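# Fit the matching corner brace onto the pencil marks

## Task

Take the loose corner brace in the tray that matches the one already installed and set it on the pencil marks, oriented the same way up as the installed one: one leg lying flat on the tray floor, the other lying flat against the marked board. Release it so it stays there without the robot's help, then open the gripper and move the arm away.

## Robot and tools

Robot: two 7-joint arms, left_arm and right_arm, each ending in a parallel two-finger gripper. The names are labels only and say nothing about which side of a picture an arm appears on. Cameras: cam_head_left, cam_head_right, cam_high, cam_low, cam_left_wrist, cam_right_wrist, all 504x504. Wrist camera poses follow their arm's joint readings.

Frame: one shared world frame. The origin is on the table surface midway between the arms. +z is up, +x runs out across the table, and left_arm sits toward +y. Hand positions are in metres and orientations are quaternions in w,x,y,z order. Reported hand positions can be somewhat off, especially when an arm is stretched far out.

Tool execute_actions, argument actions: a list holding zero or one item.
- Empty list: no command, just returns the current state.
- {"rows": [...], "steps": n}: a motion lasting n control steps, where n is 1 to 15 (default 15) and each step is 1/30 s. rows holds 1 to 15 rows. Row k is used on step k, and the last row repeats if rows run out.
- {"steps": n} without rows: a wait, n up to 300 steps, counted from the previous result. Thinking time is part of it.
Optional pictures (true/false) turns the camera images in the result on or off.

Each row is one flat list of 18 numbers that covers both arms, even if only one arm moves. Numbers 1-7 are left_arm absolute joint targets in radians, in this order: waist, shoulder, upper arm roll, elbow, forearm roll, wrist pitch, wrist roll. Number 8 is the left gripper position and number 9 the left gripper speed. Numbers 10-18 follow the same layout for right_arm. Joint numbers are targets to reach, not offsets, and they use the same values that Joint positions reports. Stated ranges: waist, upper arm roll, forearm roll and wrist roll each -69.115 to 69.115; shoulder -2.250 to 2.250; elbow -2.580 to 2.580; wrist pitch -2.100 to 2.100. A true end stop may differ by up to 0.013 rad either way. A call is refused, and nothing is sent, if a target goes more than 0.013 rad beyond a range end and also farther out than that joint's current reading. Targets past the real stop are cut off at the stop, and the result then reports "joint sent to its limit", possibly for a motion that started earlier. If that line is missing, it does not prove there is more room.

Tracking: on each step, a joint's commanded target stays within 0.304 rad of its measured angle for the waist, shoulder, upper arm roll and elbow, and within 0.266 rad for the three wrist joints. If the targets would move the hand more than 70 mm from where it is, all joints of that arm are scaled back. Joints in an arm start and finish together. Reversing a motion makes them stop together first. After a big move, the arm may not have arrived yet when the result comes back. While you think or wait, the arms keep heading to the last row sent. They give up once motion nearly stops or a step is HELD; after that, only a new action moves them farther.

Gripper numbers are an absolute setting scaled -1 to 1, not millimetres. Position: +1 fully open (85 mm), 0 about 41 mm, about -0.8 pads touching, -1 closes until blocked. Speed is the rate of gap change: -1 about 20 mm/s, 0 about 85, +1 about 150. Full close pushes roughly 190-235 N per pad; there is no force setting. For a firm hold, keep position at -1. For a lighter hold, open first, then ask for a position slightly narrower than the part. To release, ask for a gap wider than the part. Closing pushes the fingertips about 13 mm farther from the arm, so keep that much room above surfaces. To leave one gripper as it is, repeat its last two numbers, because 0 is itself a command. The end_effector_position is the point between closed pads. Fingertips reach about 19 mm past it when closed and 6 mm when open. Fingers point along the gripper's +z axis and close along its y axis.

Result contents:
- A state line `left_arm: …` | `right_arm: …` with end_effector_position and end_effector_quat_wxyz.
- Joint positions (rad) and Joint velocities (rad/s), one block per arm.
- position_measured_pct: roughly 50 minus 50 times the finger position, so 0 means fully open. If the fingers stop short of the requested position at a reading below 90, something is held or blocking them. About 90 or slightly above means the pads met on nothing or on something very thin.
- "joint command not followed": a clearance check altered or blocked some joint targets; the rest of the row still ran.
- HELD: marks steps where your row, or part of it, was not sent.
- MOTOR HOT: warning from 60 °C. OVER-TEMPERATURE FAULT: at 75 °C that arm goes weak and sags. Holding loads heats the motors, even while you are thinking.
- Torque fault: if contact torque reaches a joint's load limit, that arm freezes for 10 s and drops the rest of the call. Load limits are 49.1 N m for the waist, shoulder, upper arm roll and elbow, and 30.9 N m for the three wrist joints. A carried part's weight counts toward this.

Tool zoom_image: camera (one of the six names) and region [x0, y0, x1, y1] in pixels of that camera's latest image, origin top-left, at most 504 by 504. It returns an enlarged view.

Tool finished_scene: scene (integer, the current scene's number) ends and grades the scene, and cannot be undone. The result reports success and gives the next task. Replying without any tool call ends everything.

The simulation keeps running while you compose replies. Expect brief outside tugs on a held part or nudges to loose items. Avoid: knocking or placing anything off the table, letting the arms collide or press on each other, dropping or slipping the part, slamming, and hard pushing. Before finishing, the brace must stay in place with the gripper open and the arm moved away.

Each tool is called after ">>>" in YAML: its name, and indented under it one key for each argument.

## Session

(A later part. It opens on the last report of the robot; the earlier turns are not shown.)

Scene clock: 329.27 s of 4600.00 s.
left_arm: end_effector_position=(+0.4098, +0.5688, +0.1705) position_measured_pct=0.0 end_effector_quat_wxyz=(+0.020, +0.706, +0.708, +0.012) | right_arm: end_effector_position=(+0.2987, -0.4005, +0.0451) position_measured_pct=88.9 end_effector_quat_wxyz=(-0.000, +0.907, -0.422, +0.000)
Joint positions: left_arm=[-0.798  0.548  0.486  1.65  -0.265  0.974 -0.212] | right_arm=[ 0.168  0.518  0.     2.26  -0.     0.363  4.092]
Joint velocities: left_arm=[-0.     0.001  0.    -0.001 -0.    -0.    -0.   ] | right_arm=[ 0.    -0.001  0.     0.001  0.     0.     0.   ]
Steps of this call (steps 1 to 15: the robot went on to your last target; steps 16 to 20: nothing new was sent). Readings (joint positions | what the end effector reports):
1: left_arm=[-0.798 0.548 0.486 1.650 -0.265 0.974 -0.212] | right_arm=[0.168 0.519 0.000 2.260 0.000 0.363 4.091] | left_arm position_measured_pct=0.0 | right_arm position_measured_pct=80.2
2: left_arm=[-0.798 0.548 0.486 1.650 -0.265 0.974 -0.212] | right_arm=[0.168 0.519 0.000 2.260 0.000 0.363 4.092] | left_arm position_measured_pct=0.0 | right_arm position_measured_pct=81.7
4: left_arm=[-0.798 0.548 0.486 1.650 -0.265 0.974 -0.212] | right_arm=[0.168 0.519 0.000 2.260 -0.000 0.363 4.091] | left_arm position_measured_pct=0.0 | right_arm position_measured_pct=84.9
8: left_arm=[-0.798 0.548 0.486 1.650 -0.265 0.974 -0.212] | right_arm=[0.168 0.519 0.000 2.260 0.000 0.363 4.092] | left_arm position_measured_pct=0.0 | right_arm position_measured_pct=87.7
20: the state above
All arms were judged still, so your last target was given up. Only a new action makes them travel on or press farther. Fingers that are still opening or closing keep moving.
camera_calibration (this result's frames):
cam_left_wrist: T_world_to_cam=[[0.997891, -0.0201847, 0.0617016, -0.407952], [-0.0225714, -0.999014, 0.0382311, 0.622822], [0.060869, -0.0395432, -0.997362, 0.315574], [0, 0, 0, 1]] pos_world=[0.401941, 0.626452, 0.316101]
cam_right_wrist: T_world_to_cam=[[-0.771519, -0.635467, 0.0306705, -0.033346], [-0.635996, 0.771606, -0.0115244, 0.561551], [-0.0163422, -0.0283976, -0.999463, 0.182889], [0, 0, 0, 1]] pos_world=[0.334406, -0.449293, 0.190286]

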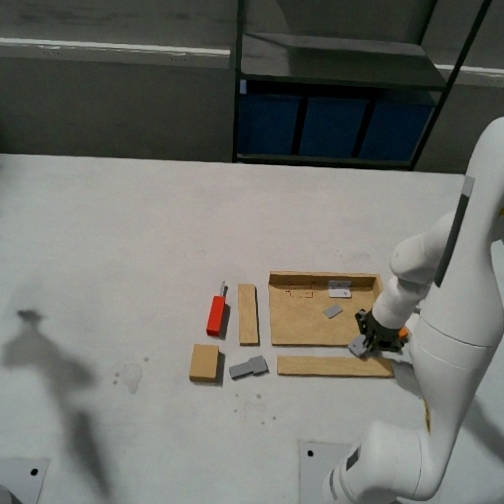

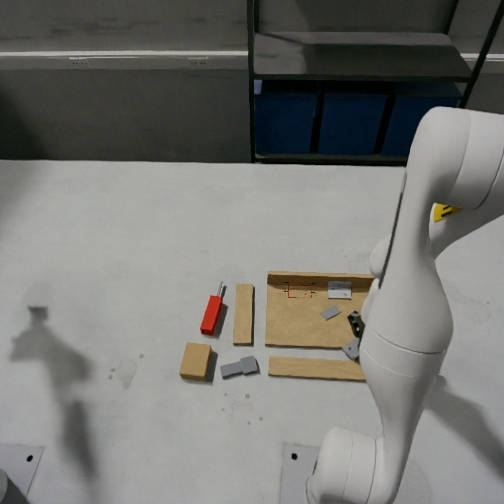

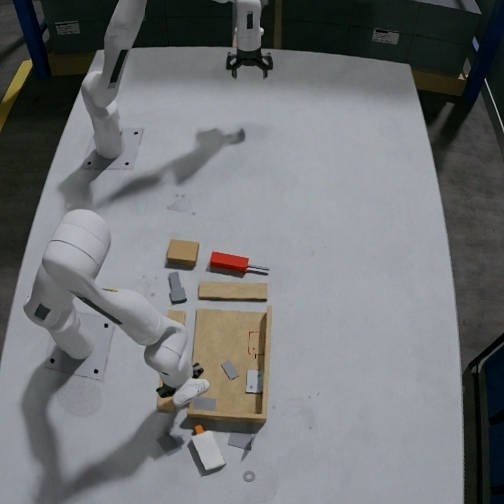

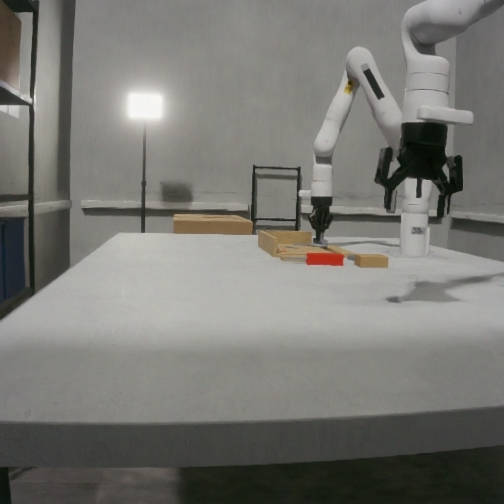

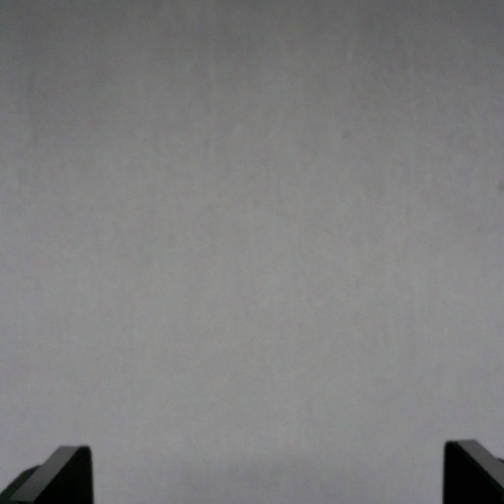

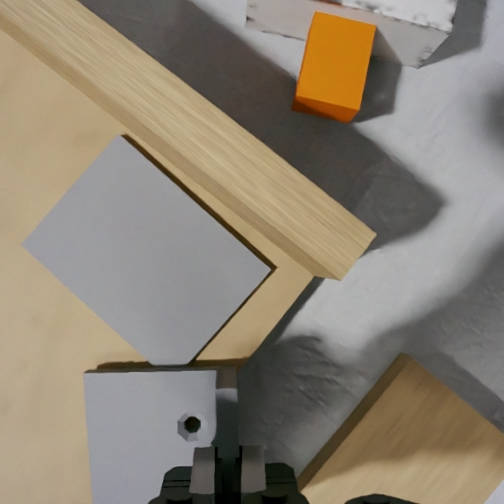

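>>> execute_actions:
  actions:
    - {"rows": [[-0.798, 0.548, 0.486, 1.65, -0.265, 0.974, -0.212, 1, 0, 0.1683, 0.3220, 0, 2.1822, 0, 0.6374, 4.0915, -1, -0.6]], "steps": 15}
  pictures: false

>>> execute_actions:
  actions:
    - {"rows": [[-0.798, 0.548, 0.486, 1.65, -0.265, 0.974, -0.212, 1, 0, -0.1305, 0.5324, 0, 1.7117, 0, 0.8975, 6.2357, -1, -0.6]], "steps": 15}
  pictures: false

>>> execute_actions:
  actions:
    - {"steps": 60}

Scene clock: 376.57 s of 4600.00 s.
left_arm: end_effector_position=(+0.4098, +0.5688, +0.1705) position_measured_pct=0.0 end_effector_quat_wxyz=(+0.020, +0.706, +0.708, +0.012) | right_arm: end_effector_position=(+0.2976, -0.4002, +0.1184) position_measured_pct=88.9 end_effector_quat_wxyz=(+0.000, +0.907, -0.422, -0.003)
Joint positions: left_arm=[-0.798  0.548  0.486  1.65  -0.265  0.974 -0.212] | right_arm=[ 0.168  0.327 -0.     2.183 -0.     0.638  4.092]
Joint velocities: left_arm=[ 0.001 -0.    -0.     0.    -0.     0.    -0.   ] | right_arm=[-0.004 -0.029 -0.011  0.018 -0.014  0.035  0.002]
Steps of this call (steps 1 to 90: nothing new was sent; then 43.80 s passed at rest; steps 91 to 105: all 15 steps of this action). Readings (joint positions | what the end effector reports):
91: left_arm=[-0.798 0.548 0.486 1.650 -0.265 0.974 -0.212] | right_arm=[0.168 0.517 0.000 2.260 -0.000 0.364 4.092] | left_arm position_measured_pct=0.0 | right_arm position_measured_pct=88.9
92: left_arm=[-0.798 0.548 0.486 1.650 -0.265 0.974 -0.212] | right_arm=[0.168 0.512 -0.000 2.258 -0.000 0.370 4.092] | left_arm position_measured_pct=0.0 | right_arm position_measured_pct=88.9
94: left_arm=[-0.798 0.548 0.486 1.650 -0.265 0.974 -0.212] | right_arm=[0.168 0.483 -0.000 2.248 -0.000 0.404 4.091] | left_arm position_measured_pct=0.0 | right_arm position_measured_pct=88.9
98: left_arm=[-0.798 0.548 0.486 1.650 -0.265 0.974 -0.212] | right_arm=[0.168 0.382 -0.000 2.207 0.000 0.546 4.092] | left_arm position_measured_pct=0.0 | right_arm position_measured_pct=88.9
105: the state above

Scene clock: 377.07 s of 4600.00 s.
left_arm: end_effector_position=(+0.4098, +0.5688, +0.1705) position_measured_pct=0.0 end_effector_quat_wxyz=(+0.020, +0.706, +0.708, +0.012) | right_arm: end_effector_position=(+0.4091, -0.3260, +0.1275) position_measured_pct=88.9 end_effector_quat_wxyz=(+0.002, +0.989, -0.147, -0.019)
Joint positions: left_arm=[-0.798  0.548  0.486  1.65  -0.265  0.974 -0.212] | right_arm=[-0.072  0.493 -0.     1.839 -0.     0.848  4.428]
Joint velocities: left_arm=[ 0.002  0.001  0.    -0.002  0.    -0.    -0.   ] | right_arm=[-0.363  0.244 -0.007 -0.818 -0.002  0.308  1.186]
Steps of this call (steps 1 to 15: all 15 steps of this action). Readings (joint positions | what the end effector reports):
1: left_arm=[-0.798 0.548 0.486 1.650 -0.265 0.974 -0.212] | right_arm=[0.167 0.327 -0.001 2.183 -0.001 0.640 4.092] | left_arm position_measured_pct=0.0 | right_arm position_measured_pct=88.9
2: left_arm=[-0.798 0.548 0.486 1.650 -0.265 0.974 -0.212] | right_arm=[0.160 0.332 -0.001 2.181 -0.001 0.646 4.096] | left_arm position_measured_pct=0.0 | right_arm position_measured_pct=88.9
4: left_arm=[-0.798 0.548 0.486 1.650 -0.265 0.974 -0.212] | right_arm=[0.130 0.353 -0.002 2.160 -0.002 0.671 4.118] | left_arm position_measured_pct=0.0 | right_arm position_measured_pct=88.9
8: left_arm=[-0.798 0.548 0.486 1.650 -0.265 0.974 -0.212] | right_arm=[0.031 0.424 -0.002 2.046 -0.001 0.755 4.218] | left_arm position_measured_pct=0.0 | right_arm position_measured_pct=88.9
15: the state above

Scene clock: 379.07 s of 4600.00 s.
left_arm: end_effector_position=(+0.4098, +0.5688, +0.1705) position_measured_pct=0.0 end_effector_quat_wxyz=(+0.020, +0.706, +0.708, +0.012) | right_arm: end_effector_position=(+0.4546, -0.2997, +0.1400) position_measured_pct=88.9 end_effector_quat_wxyz=(-0.000, +0.707, +0.707, -0.000)
Joint positions: left_arm=[-0.798  0.548  0.486  1.65  -0.265  0.974 -0.212] | right_arm=[-0.131  0.532  0.     1.712  0.     0.897  6.236]
Joint velocities: left_arm=[-0.     0.001 -0.     0.     0.     0.001 -0.   ] | right_arm=[-0.001 -0.001 -0.    -0.     0.    -0.     0.   ]
Steps of this call (steps 1 to 60: the robot went on to your last target). Readings (joint positions | what the end effector reports):
1: left_arm=[-0.798 0.548 0.486 1.650 -0.265 0.974 -0.212] | right_arm=[-0.083 0.501 -0.001 1.813 -0.000 0.857 4.468] | left_arm position_measured_pct=0.0 | right_arm position_measured_pct=88.9
2: left_arm=[-0.798 0.548 0.486 1.650 -0.265 0.974 -0.212] | right_arm=[-0.093 0.507 -0.001 1.792 -0.001 0.866 4.509] | left_arm position_measured_pct=0.0 | right_arm position_measured_pct=88.9
4: left_arm=[-0.798 0.548 0.486 1.650 -0.265 0.974 -0.212] | right_arm=[-0.107 0.516 -0.001 1.759 -0.000 0.878 4.590] | left_arm position_measured_pct=0.0 | right_arm position_measured_pct=88.9
8: left_arm=[-0.798 0.548 0.486 1.650 -0.265 0.974 -0.212] | right_arm=[-0.122 0.526 -0.001 1.727 -0.000 0.891 4.752] | left_arm position_measured_pct=0.0 | right_arm position_measured_pct=88.9
60: the state above
camera_calibration (this result's frames):
cam_left_wrist: T_world_to_cam=[[0.997891, -0.0201847, 0.0617015, -0.407952], [-0.0225713, -0.999014, 0.0382312, 0.622822], [0.060869, -0.0395432, -0.997362, 0.315574], [0, 0, 0, 1]] pos_world=[0.401941, 0.626452, 0.316101]
cam_right_wrist: T_world_to_cam=[[0.99948, -0.00956281, 0.0307831, -0.469387], [-0.00921704, -0.999893, -0.0113549, -0.231898], [0.0308884, 0.0110653, -0.999462, 0.273483], [0, 0, 0, 1]] pos_world=[0.458559, -0.239388, 0.285152]

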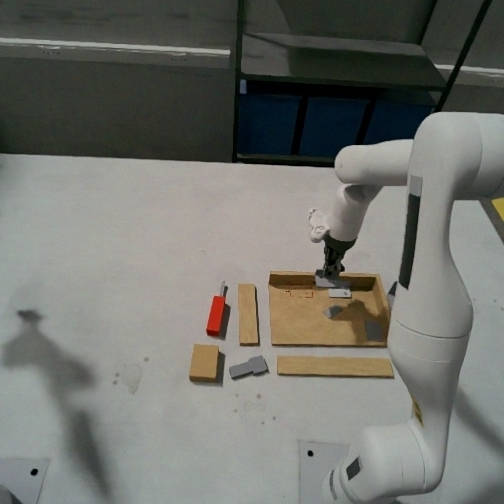

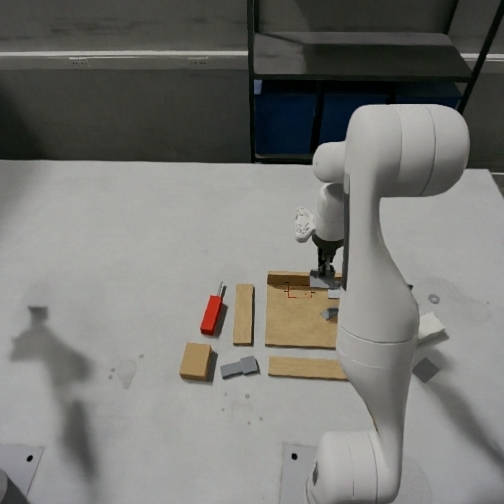

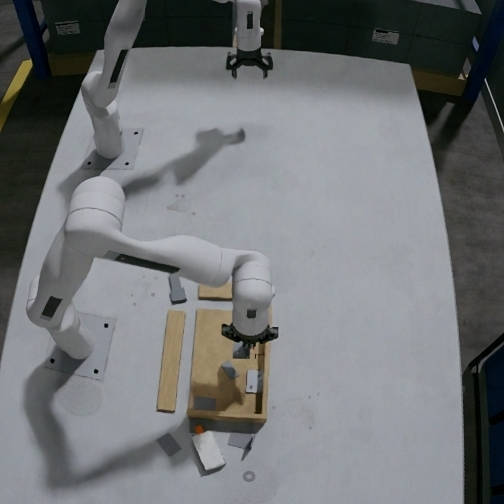

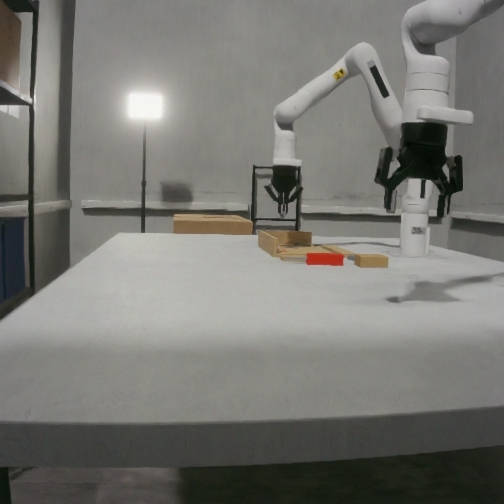

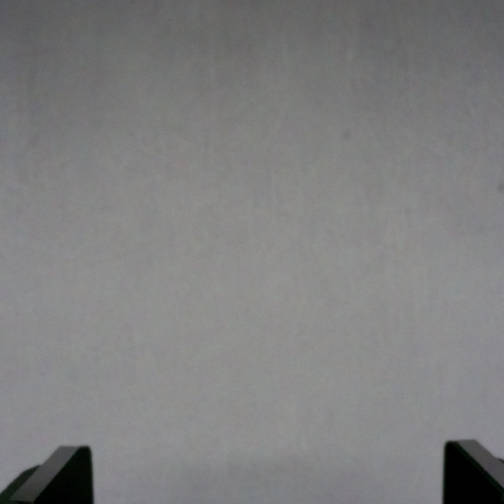

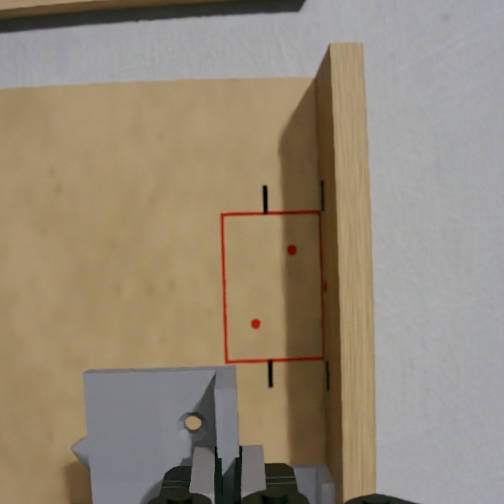

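>>> zoom_image:
  camera: "cam_right_wrist"
  region: [190, 170, 400, 400]

>>> zoom_image:
  camera: "cam_right_wrist"
  region: [60, 340, 320, 504]

Region (190, 170, 400, 400) of cam_right_wrist's 504x504 image, scaled by 2.191; it fills the left 460 columns of this view, and the rest is white.

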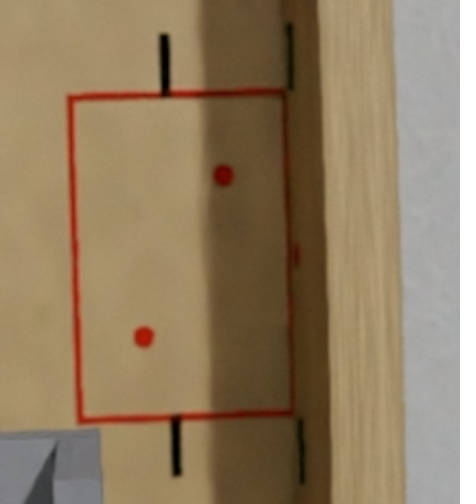

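Region (60, 340, 320, 504) of cam_right_wrist's 504x504 image, scaled by 1.938; it fills the top 318 rows of this view, and the rest is white.

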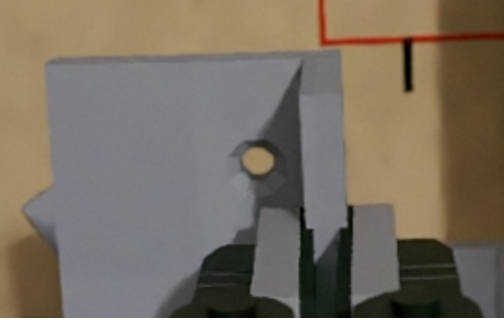

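>>> zoom_image:
  camera: "cam_low"
  region: [250, 160, 320, 260]

Region (250, 160, 320, 260) of cam_low's 504x504 image, scaled by 5.040, with more detail than that image has; it fills the left 353 columns of this view, and the rest is white.

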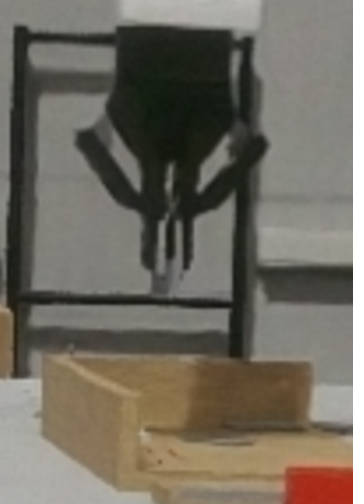

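>>> execute_actions:
  actions:
    - {"rows": [[-0.798, 0.548, 0.486, 1.65, -0.265, 0.974, -0.212, 1, 0, -0.2260, 0.6831, 0, 1.7077, 0, 0.7508, 6.1402, -1, -0.6]], "steps": 15}
  pictures: false

>>> execute_actions:
  actions:
    - {"steps": 15}

Scene clock: 499.57 s of 4600.00 s.
left_arm: end_effector_position=(+0.4098, +0.5688, +0.1705) position_measured_pct=0.0 end_effector_quat_wxyz=(+0.020, +0.706, +0.708, +0.012) | right_arm: end_effector_position=(+0.4737, -0.2535, +0.0711) position_measured_pct=88.9 end_effector_quat_wxyz=(+0.001, +0.707, +0.707, +0.001)
Joint positions: left_arm=[-0.798  0.548  0.486  1.65  -0.265  0.974 -0.212] | right_arm=[-0.224  0.681 -0.     1.708  0.     0.751  6.14 ]
Joint velocities: left_arm=[-0.001 -0.001 -0.001 -0.    -0.    -0.     0.   ] | right_arm=[-0.013  0.022  0.005 -0.002  0.001 -0.002 -0.002]
Steps of this call (steps 1 to 15: the robot went on to your last target; steps 16 to 90: nothing new was sent; then 117.00 s passed at rest; steps 91 to 105: all 15 steps of this action). Readings (joint positions | what the end effector reports):
91: left_arm=[-0.798 0.548 0.486 1.650 -0.265 0.974 -0.212] | right_arm=[-0.131 0.533 0.000 1.712 0.000 0.897 6.235] | left_arm position_measured_pct=0.0 | right_arm position_measured_pct=88.9
92: left_arm=[-0.798 0.548 0.486 1.650 -0.265 0.974 -0.212] | right_arm=[-0.135 0.539 0.001 1.711 0.000 0.893 6.233] | left_arm position_measured_pct=0.0 | right_arm position_measured_pct=88.9
94: left_arm=[-0.798 0.548 0.486 1.650 -0.265 0.974 -0.212] | right_arm=[-0.153 0.567 0.002 1.710 0.001 0.869 6.217] | left_arm position_measured_pct=0.0 | right_arm position_measured_pct=88.9
98: left_arm=[-0.798 0.548 0.486 1.650 -0.265 0.974 -0.212] | right_arm=[-0.206 0.651 -0.001 1.709 -0.000 0.783 6.161] | left_arm position_measured_pct=0.0 | right_arm position_measured_pct=88.9
105: the state above

Scene clock: 500.07 s of 4600.00 s.
left_arm: end_effector_position=(+0.4098, +0.5688, +0.1705) position_measured_pct=0.0 end_effector_quat_wxyz=(+0.020, +0.706, +0.708, +0.012) | right_arm: end_effector_position=(+0.4732, -0.2529, +0.0700) position_measured_pct=88.9 end_effector_quat_wxyz=(+0.000, +0.707, +0.707, +0.000)
Joint positions: left_arm=[-0.798  0.548  0.486  1.65  -0.265  0.974 -0.212] | right_arm=[-0.226  0.683 -0.     1.708 -0.     0.751  6.14 ]
Joint velocities: left_arm=[ 0.     0.    -0.     0.001 -0.     0.    -0.   ] | right_arm=[ 0.    -0.001  0.     0.001  0.    -0.     0.   ]
Steps of this call (steps 1 to 15: the robot went on to your last target). Readings (joint positions | what the end effector reports):
1: left_arm=[-0.798 0.548 0.486 1.650 -0.265 0.974 -0.212] | right_arm=[-0.225 0.681 -0.000 1.708 0.000 0.751 6.140] | left_arm position_measured_pct=0.0 | right_arm position_measured_pct=88.9
2: left_arm=[-0.798 0.548 0.486 1.650 -0.265 0.974 -0.212] | right_arm=[-0.225 0.682 -0.000 1.708 0.000 0.751 6.140] | left_arm position_measured_pct=0.0 | right_arm position_measured_pct=88.9
4: left_arm=[-0.798 0.548 0.486 1.650 -0.265 0.974 -0.212] | right_arm=[-0.226 0.682 -0.000 1.708 -0.000 0.751 6.140] | left_arm position_measured_pct=0.0 | right_arm position_measured_pct=88.9
8: left_arm=[-0.798 0.548 0.486 1.650 -0.265 0.974 -0.212] | right_arm=[-0.226 0.683 -0.000 1.708 -0.000 0.751 6.140] | left_arm position_measured_pct=0.0 | right_arm position_measured_pct=88.9
15: the state above
All arms were judged still, so your last target was given up. Only a new action makes them travel on or press farther. Fingers that are still opening or closing keep moving.
camera_calibration (this result's frames):
cam_left_wrist: T_world_to_cam=[[0.997891, -0.0201843, 0.0617018, -0.407952], [-0.022571, -0.999014, 0.0382311, 0.622822], [0.0608693, -0.0395431, -0.997362, 0.315574], [0, 0, 0, 1]] pos_world=[0.401941, 0.626452, 0.316102]
cam_right_wrist: T_world_to_cam=[[0.99948, -0.00957488, 0.0308001, -0.485437], [-0.00922882, -0.999893, -0.0113583, -0.185683], [0.0309056, 0.0110682, -0.999461, 0.202436], [0, 0, 0, 1]] pos_world=[0.477215, -0.192551, 0.21517]

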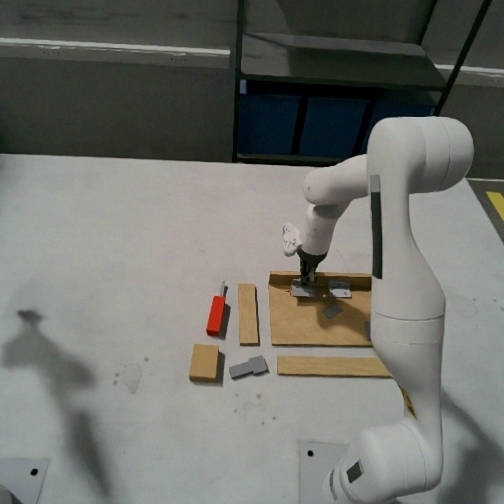

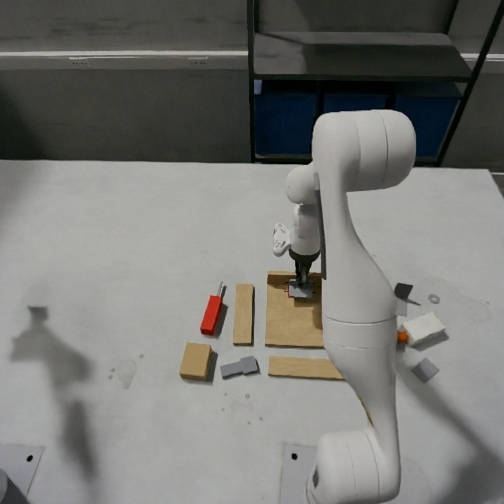

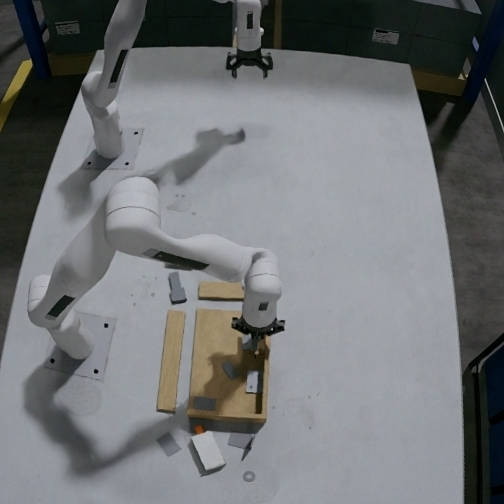

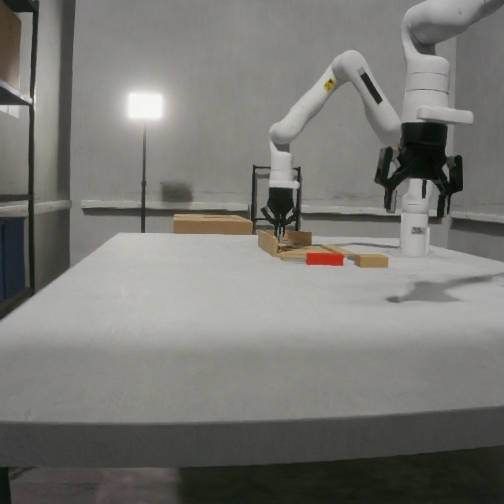

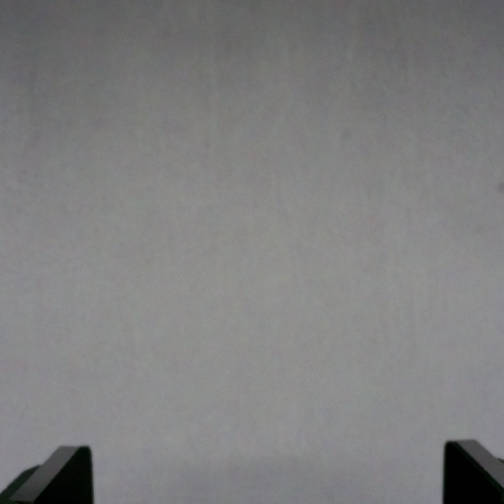

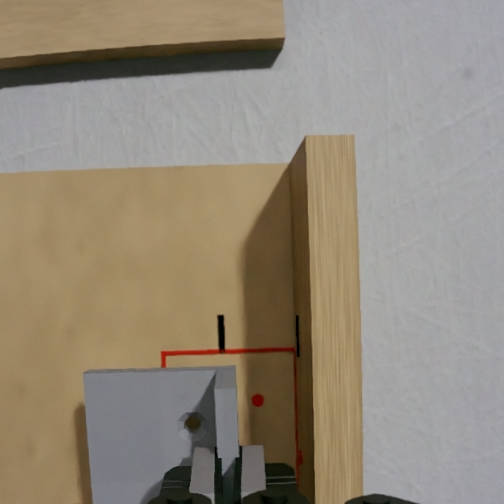

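>>> execute_actions:
  actions:
    - {"rows": [[-0.798, 0.548, 0.486, 1.65, -0.265, 0.974, -0.212, 1, 0, -0.2260, 0.7191, 0, 1.7209, 0, 0.7016, 6.1402, -1, -0.6]], "steps": 15}
  pictures: false

>>> execute_actions:
  actions:
    - {"steps": 10}

>>> zoom_image:
  camera: "cam_low"
  region: [250, 200, 320, 265]

>>> zoom_image:
  camera: "cam_right_wrist"
  region: [70, 300, 370, 504]

Scene clock: 511.80 s of 4600.00 s.
left_arm: end_effector_position=(+0.4098, +0.5688, +0.1705) position_measured_pct=0.0 end_effector_quat_wxyz=(+0.020, +0.706, +0.708, +0.012) | right_arm: end_effector_position=(+0.4733, -0.2529, +0.0501) position_measured_pct=88.9 end_effector_quat_wxyz=(+0.000, +0.707, +0.707, +0.000)
Joint positions: left_arm=[-0.798  0.548  0.486  1.65  -0.265  0.974 -0.212] | right_arm=[-0.226  0.719  0.     1.721  0.     0.702  6.14 ]
Joint velocities: left_arm=[ 0.001  0.     0.    -0.001  0.    -0.     0.   ] | right_arm=[-0.001  0.001  0.     0.001 -0.    -0.    -0.   ]
Steps of this call (steps 1 to 90: nothing new was sent; then 8.23 s passed at rest; steps 91 to 105: all 15 steps of this action). Readings (joint positions | what the end effector reports):
91: left_arm=[-0.798 0.548 0.486 1.650 -0.265 0.974 -0.212] | right_arm=[-0.226 0.684 0.000 1.708 -0.000 0.750 6.140] | left_arm position_measured_pct=0.0 | right_arm position_measured_pct=88.9
92: left_arm=[-0.798 0.548 0.486 1.650 -0.265 0.974 -0.212] | right_arm=[-0.226 0.689 0.000 1.709 -0.000 0.744 6.140] | left_arm position_measured_pct=0.0 | right_arm position_measured_pct=88.9
94: left_arm=[-0.798 0.548 0.486 1.650 -0.265 0.974 -0.212] | right_arm=[-0.226 0.708 0.000 1.716 0.000 0.720 6.140] | left_arm position_measured_pct=0.0 | right_arm position_measured_pct=88.9
98: left_arm=[-0.798 0.548 0.486 1.650 -0.265 0.974 -0.212] | right_arm=[-0.226 0.717 -0.000 1.721 -0.000 0.703 6.140] | left_arm position_measured_pct=0.0 | right_arm position_measured_pct=88.9
105: the state above

Scene clock: 512.13 s of 4600.00 s.
left_arm: end_effector_position=(+0.4098, +0.5688, +0.1705) position_measured_pct=0.0 end_effector_quat_wxyz=(+0.020, +0.706, +0.708, +0.012) | right_arm: end_effector_position=(+0.4733, -0.2529, +0.0500) position_measured_pct=88.9 end_effector_quat_wxyz=(+0.000, +0.707, +0.707, +0.000)
Joint positions: left_arm=[-0.798  0.548  0.486  1.65  -0.265  0.974 -0.212] | right_arm=[-0.226  0.719  0.     1.721  0.     0.702  6.14 ]
Joint velocities: left_arm=[-0.001  0.    -0.     0.001  0.     0.    -0.   ] | right_arm=[ 0.    -0.001  0.    -0.002 -0.    -0.     0.   ]
Steps of this call (steps 1 to 10: the robot went on to your last target). Readings (joint positions | what the end effector reports):
1: left_arm=[-0.798 0.548 0.486 1.650 -0.265 0.974 -0.212] | right_arm=[-0.226 0.719 -0.000 1.721 0.000 0.702 6.140] | left_arm position_measured_pct=0.0 | right_arm position_measured_pct=88.9
2: left_arm=[-0.798 0.548 0.486 1.650 -0.265 0.974 -0.212] | right_arm=[-0.226 0.719 -0.000 1.721 0.000 0.702 6.140] | left_arm position_measured_pct=0.0 | right_arm position_measured_pct=88.9
4: left_arm=[-0.798 0.548 0.486 1.650 -0.265 0.974 -0.212] | right_arm=[-0.226 0.719 0.000 1.721 0.000 0.702 6.140] | left_arm position_measured_pct=0.0 | right_arm position_measured_pct=88.9
8: left_arm=[-0.798 0.548 0.486 1.650 -0.265 0.974 -0.212] | right_arm=[-0.226 0.719 0.000 1.721 0.000 0.702 6.140] | left_arm position_measured_pct=0.0 | right_arm position_measured_pct=88.9
10: the state above
camera_calibration (this result's frames):
cam_left_wrist: T_world_to_cam=[[0.997891, -0.0201846, 0.0617018, -0.407952], [-0.0225712, -0.999014, 0.038231, 0.622822], [0.0608693, -0.039543, -0.997362, 0.315574], [0, 0, 0, 1]] pos_world=[0.401941, 0.626452, 0.316102]
cam_right_wrist: T_world_to_cam=[[0.99948, -0.00956206, 0.0307916, -0.484825], [-0.00921616, -0.999893, -0.0113558, -0.185909], [0.0308969, 0.0110661, -0.999461, 0.182406], [0, 0, 0, 1]] pos_world=[0.477224, -0.192544, 0.195125]

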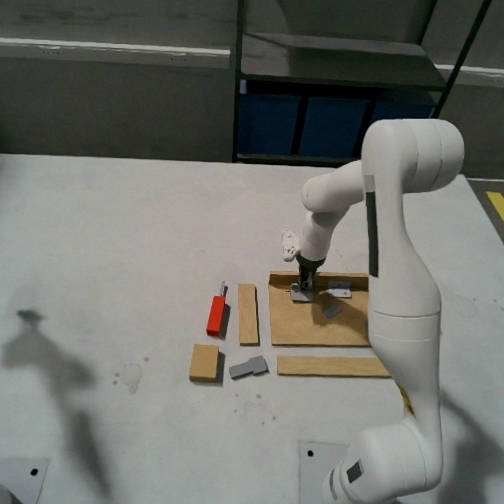

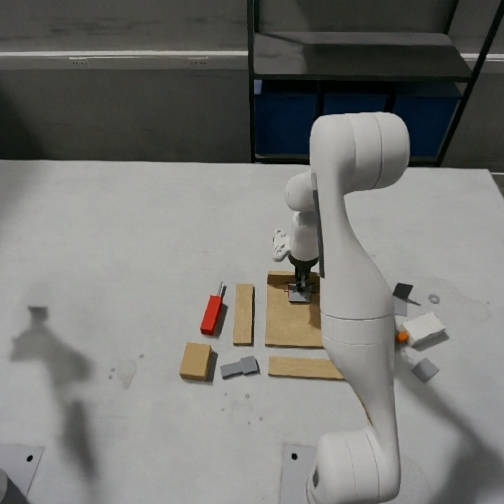

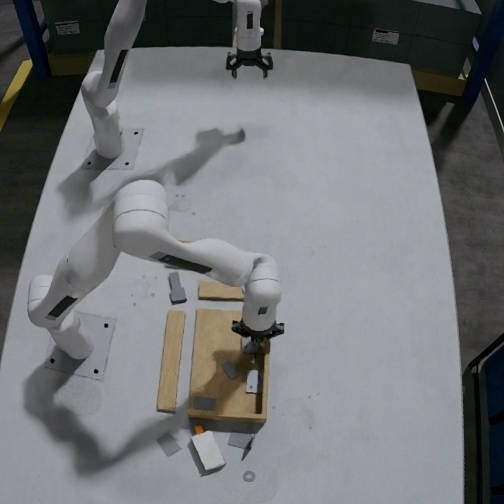

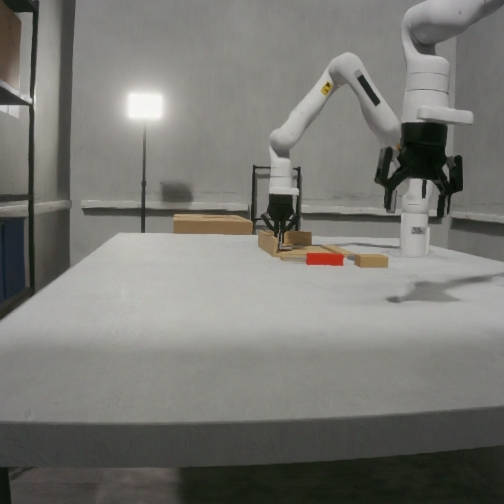

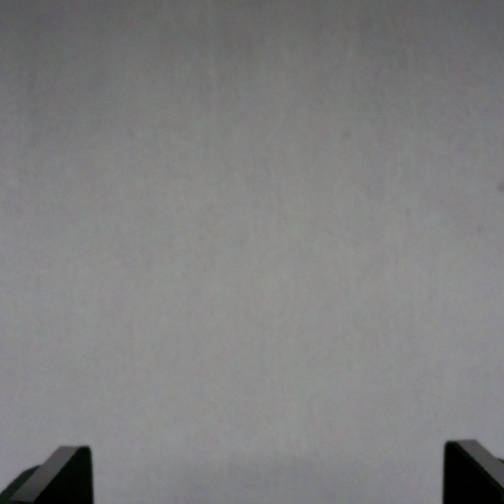

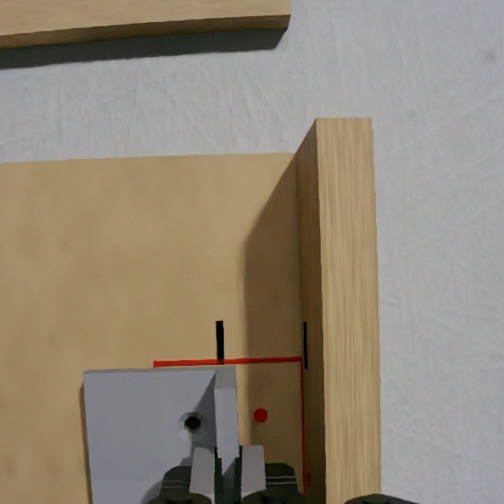

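Region (250, 200, 320, 265) of cam_low's 504x504 image, scaled by 7.200, with more detail than that image has; it fills the top 468 rows of this view, and the rest is white.

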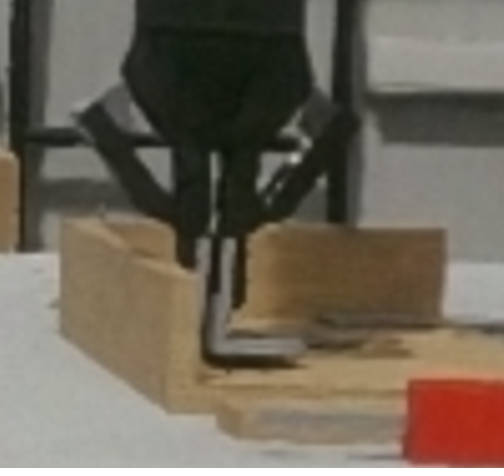

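Region (70, 300, 370, 504) of cam_right_wrist's 504x504 image, scaled by 1.680; it fills the top 343 rows of this view, and the rest is white.

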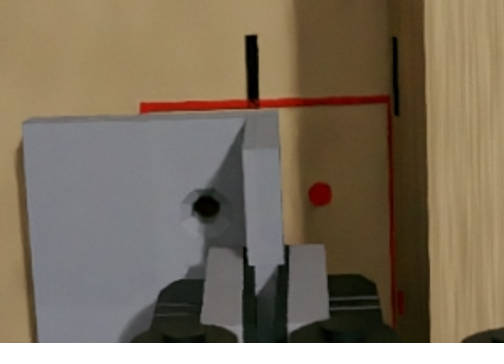

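>>> execute_actions:
  actions:
    - {"rows": [[-0.798, 0.548, 0.486, 1.65, -0.265, 0.974, -0.212, 1, 0, -0.2260, 0.7228, 0, 1.7221, 0, 0.6968, 6.1402, -1, -0.6], [-0.798, 0.548, 0.486, 1.65, -0.265, 0.974, -0.212, 1, 0, -0.2260, 0.7228, 0, 1.7221, 0, 0.6968, 6.1402, -1, -0.6], [-0.798, 0.548, 0.486, 1.65, -0.265, 0.974, -0.212, 1, 0, -0.2260, 0.7228, 0, 1.7221, 0, 0.6968, 6.1402, -1, -0.6], [-0.798, 0.548, 0.486, 1.65, -0.265, 0.974, -0.212, 1, 0, -0.2260, 0.7264, 0, 1.7232, 0, 0.6919, 6.1402, -1, -0.6]], "steps": 15}

>>> zoom_image:
  camera: "cam_low"
  region: [260, 215, 310, 260]

Scene clock: 532.57 s of 4600.00 s.
left_arm: end_effector_position=(+0.4098, +0.5688, +0.1705) position_measured_pct=0.0 end_effector_quat_wxyz=(+0.020, +0.706, +0.708, +0.012) | right_arm: end_effector_position=(+0.4733, -0.2529, +0.0460) position_measured_pct=88.9 end_effector_quat_wxyz=(+0.000, +0.707, +0.707, +0.000)
Joint positions: left_arm=[-0.798  0.548  0.486  1.65  -0.265  0.974 -0.212] | right_arm=[-0.226  0.726 -0.     1.723  0.     0.692  6.14 ]
Joint velocities: left_arm=[ 0.    -0.     0.    -0.001  0.    -0.001  0.   ] | right_arm=[ 0.     0.     0.001 -0.    -0.    -0.    -0.   ]
Steps of this call (steps 1 to 15: the robot went on to your last target; steps 16 to 90: nothing new was sent; then 16.93 s passed at rest; steps 91 to 105: all 15 steps of this action). Readings (joint positions | what the end effector reports):
91: left_arm=[-0.798 0.548 0.486 1.650 -0.265 0.974 -0.212] | right_arm=[-0.226 0.720 0.000 1.721 -0.000 0.701 6.140] | left_arm position_measured_pct=0.0 | right_arm position_measured_pct=88.9
92: left_arm=[-0.798 0.548 0.486 1.650 -0.265 0.974 -0.212] | right_arm=[-0.226 0.721 0.000 1.721 -0.000 0.700 6.140] | left_arm position_measured_pct=0.0 | right_arm position_measured_pct=88.9
94: left_arm=[-0.798 0.548 0.486 1.650 -0.265 0.974 -0.212] | right_arm=[-0.226 0.723 0.000 1.722 -0.000 0.697 6.140] | left_arm position_measured_pct=0.0 | right_arm position_measured_pct=88.9
98: left_arm=[-0.798 0.548 0.486 1.650 -0.265 0.974 -0.212] | right_arm=[-0.226 0.726 -0.000 1.723 0.000 0.693 6.140] | left_arm position_measured_pct=0.0 | right_arm position_measured_pct=88.9
105: the state above
camera_calibration (this result's frames):
cam_left_wrist: T_world_to_cam=[[0.997891, -0.0201847, 0.0617018, -0.407952], [-0.0225713, -0.999014, 0.038231, 0.622822], [0.0608693, -0.039543, -0.997362, 0.315574], [0, 0, 0, 1]] pos_world=[0.401941, 0.626452, 0.316102]
cam_right_wrist: T_world_to_cam=[[0.999476, -0.00956193, 0.0309345, -0.484738], [-0.00921377, -0.999893, -0.0113779, -0.185949], [0.03104, 0.0110869, -0.999457, 0.178406], [0, 0, 0, 1]] pos_world=[0.477233, -0.192542, 0.191188]

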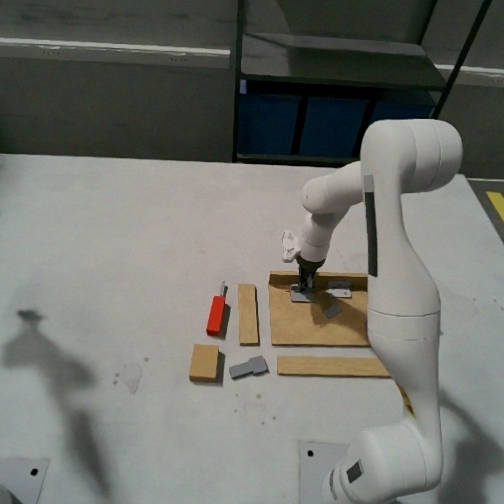

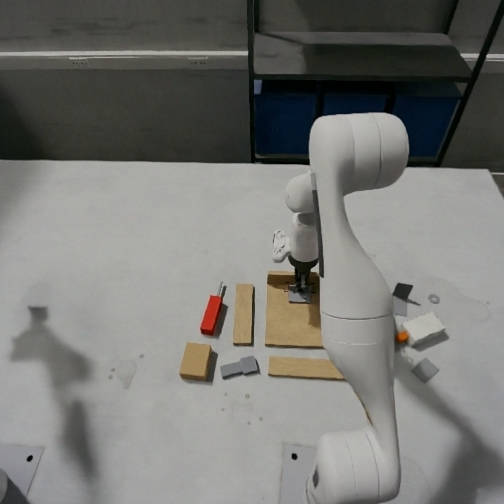

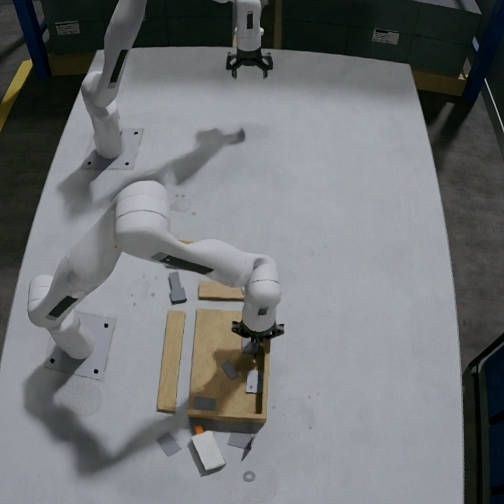

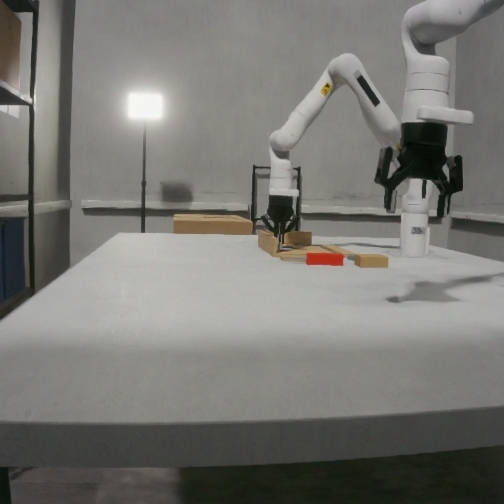

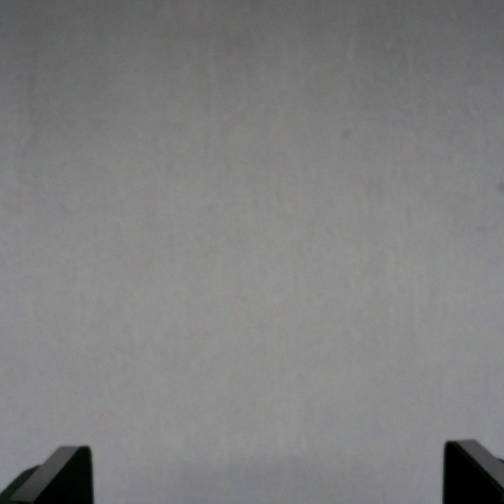

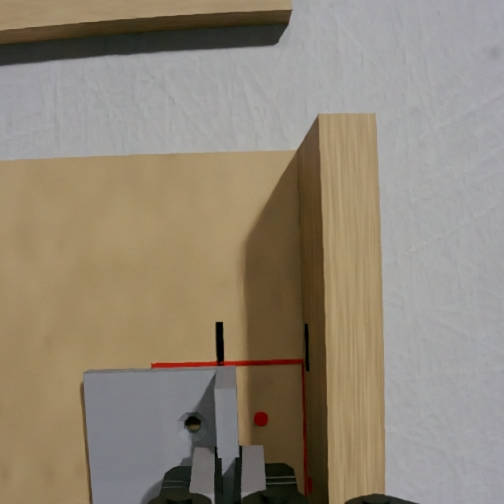

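Region (260, 215, 310, 260) of cam_low's 504x504 image, scaled by 10.080, with more detail than that image has; it fills the top 454 rows of this view, and the rest is white.

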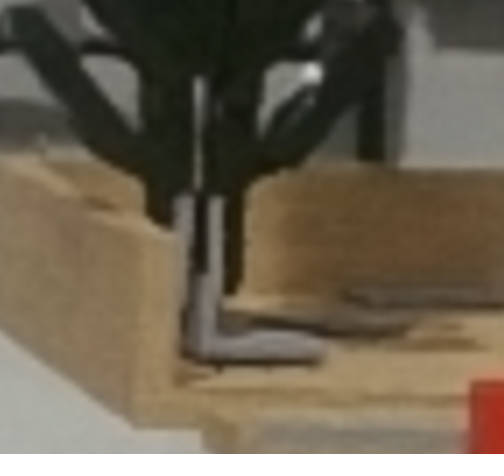

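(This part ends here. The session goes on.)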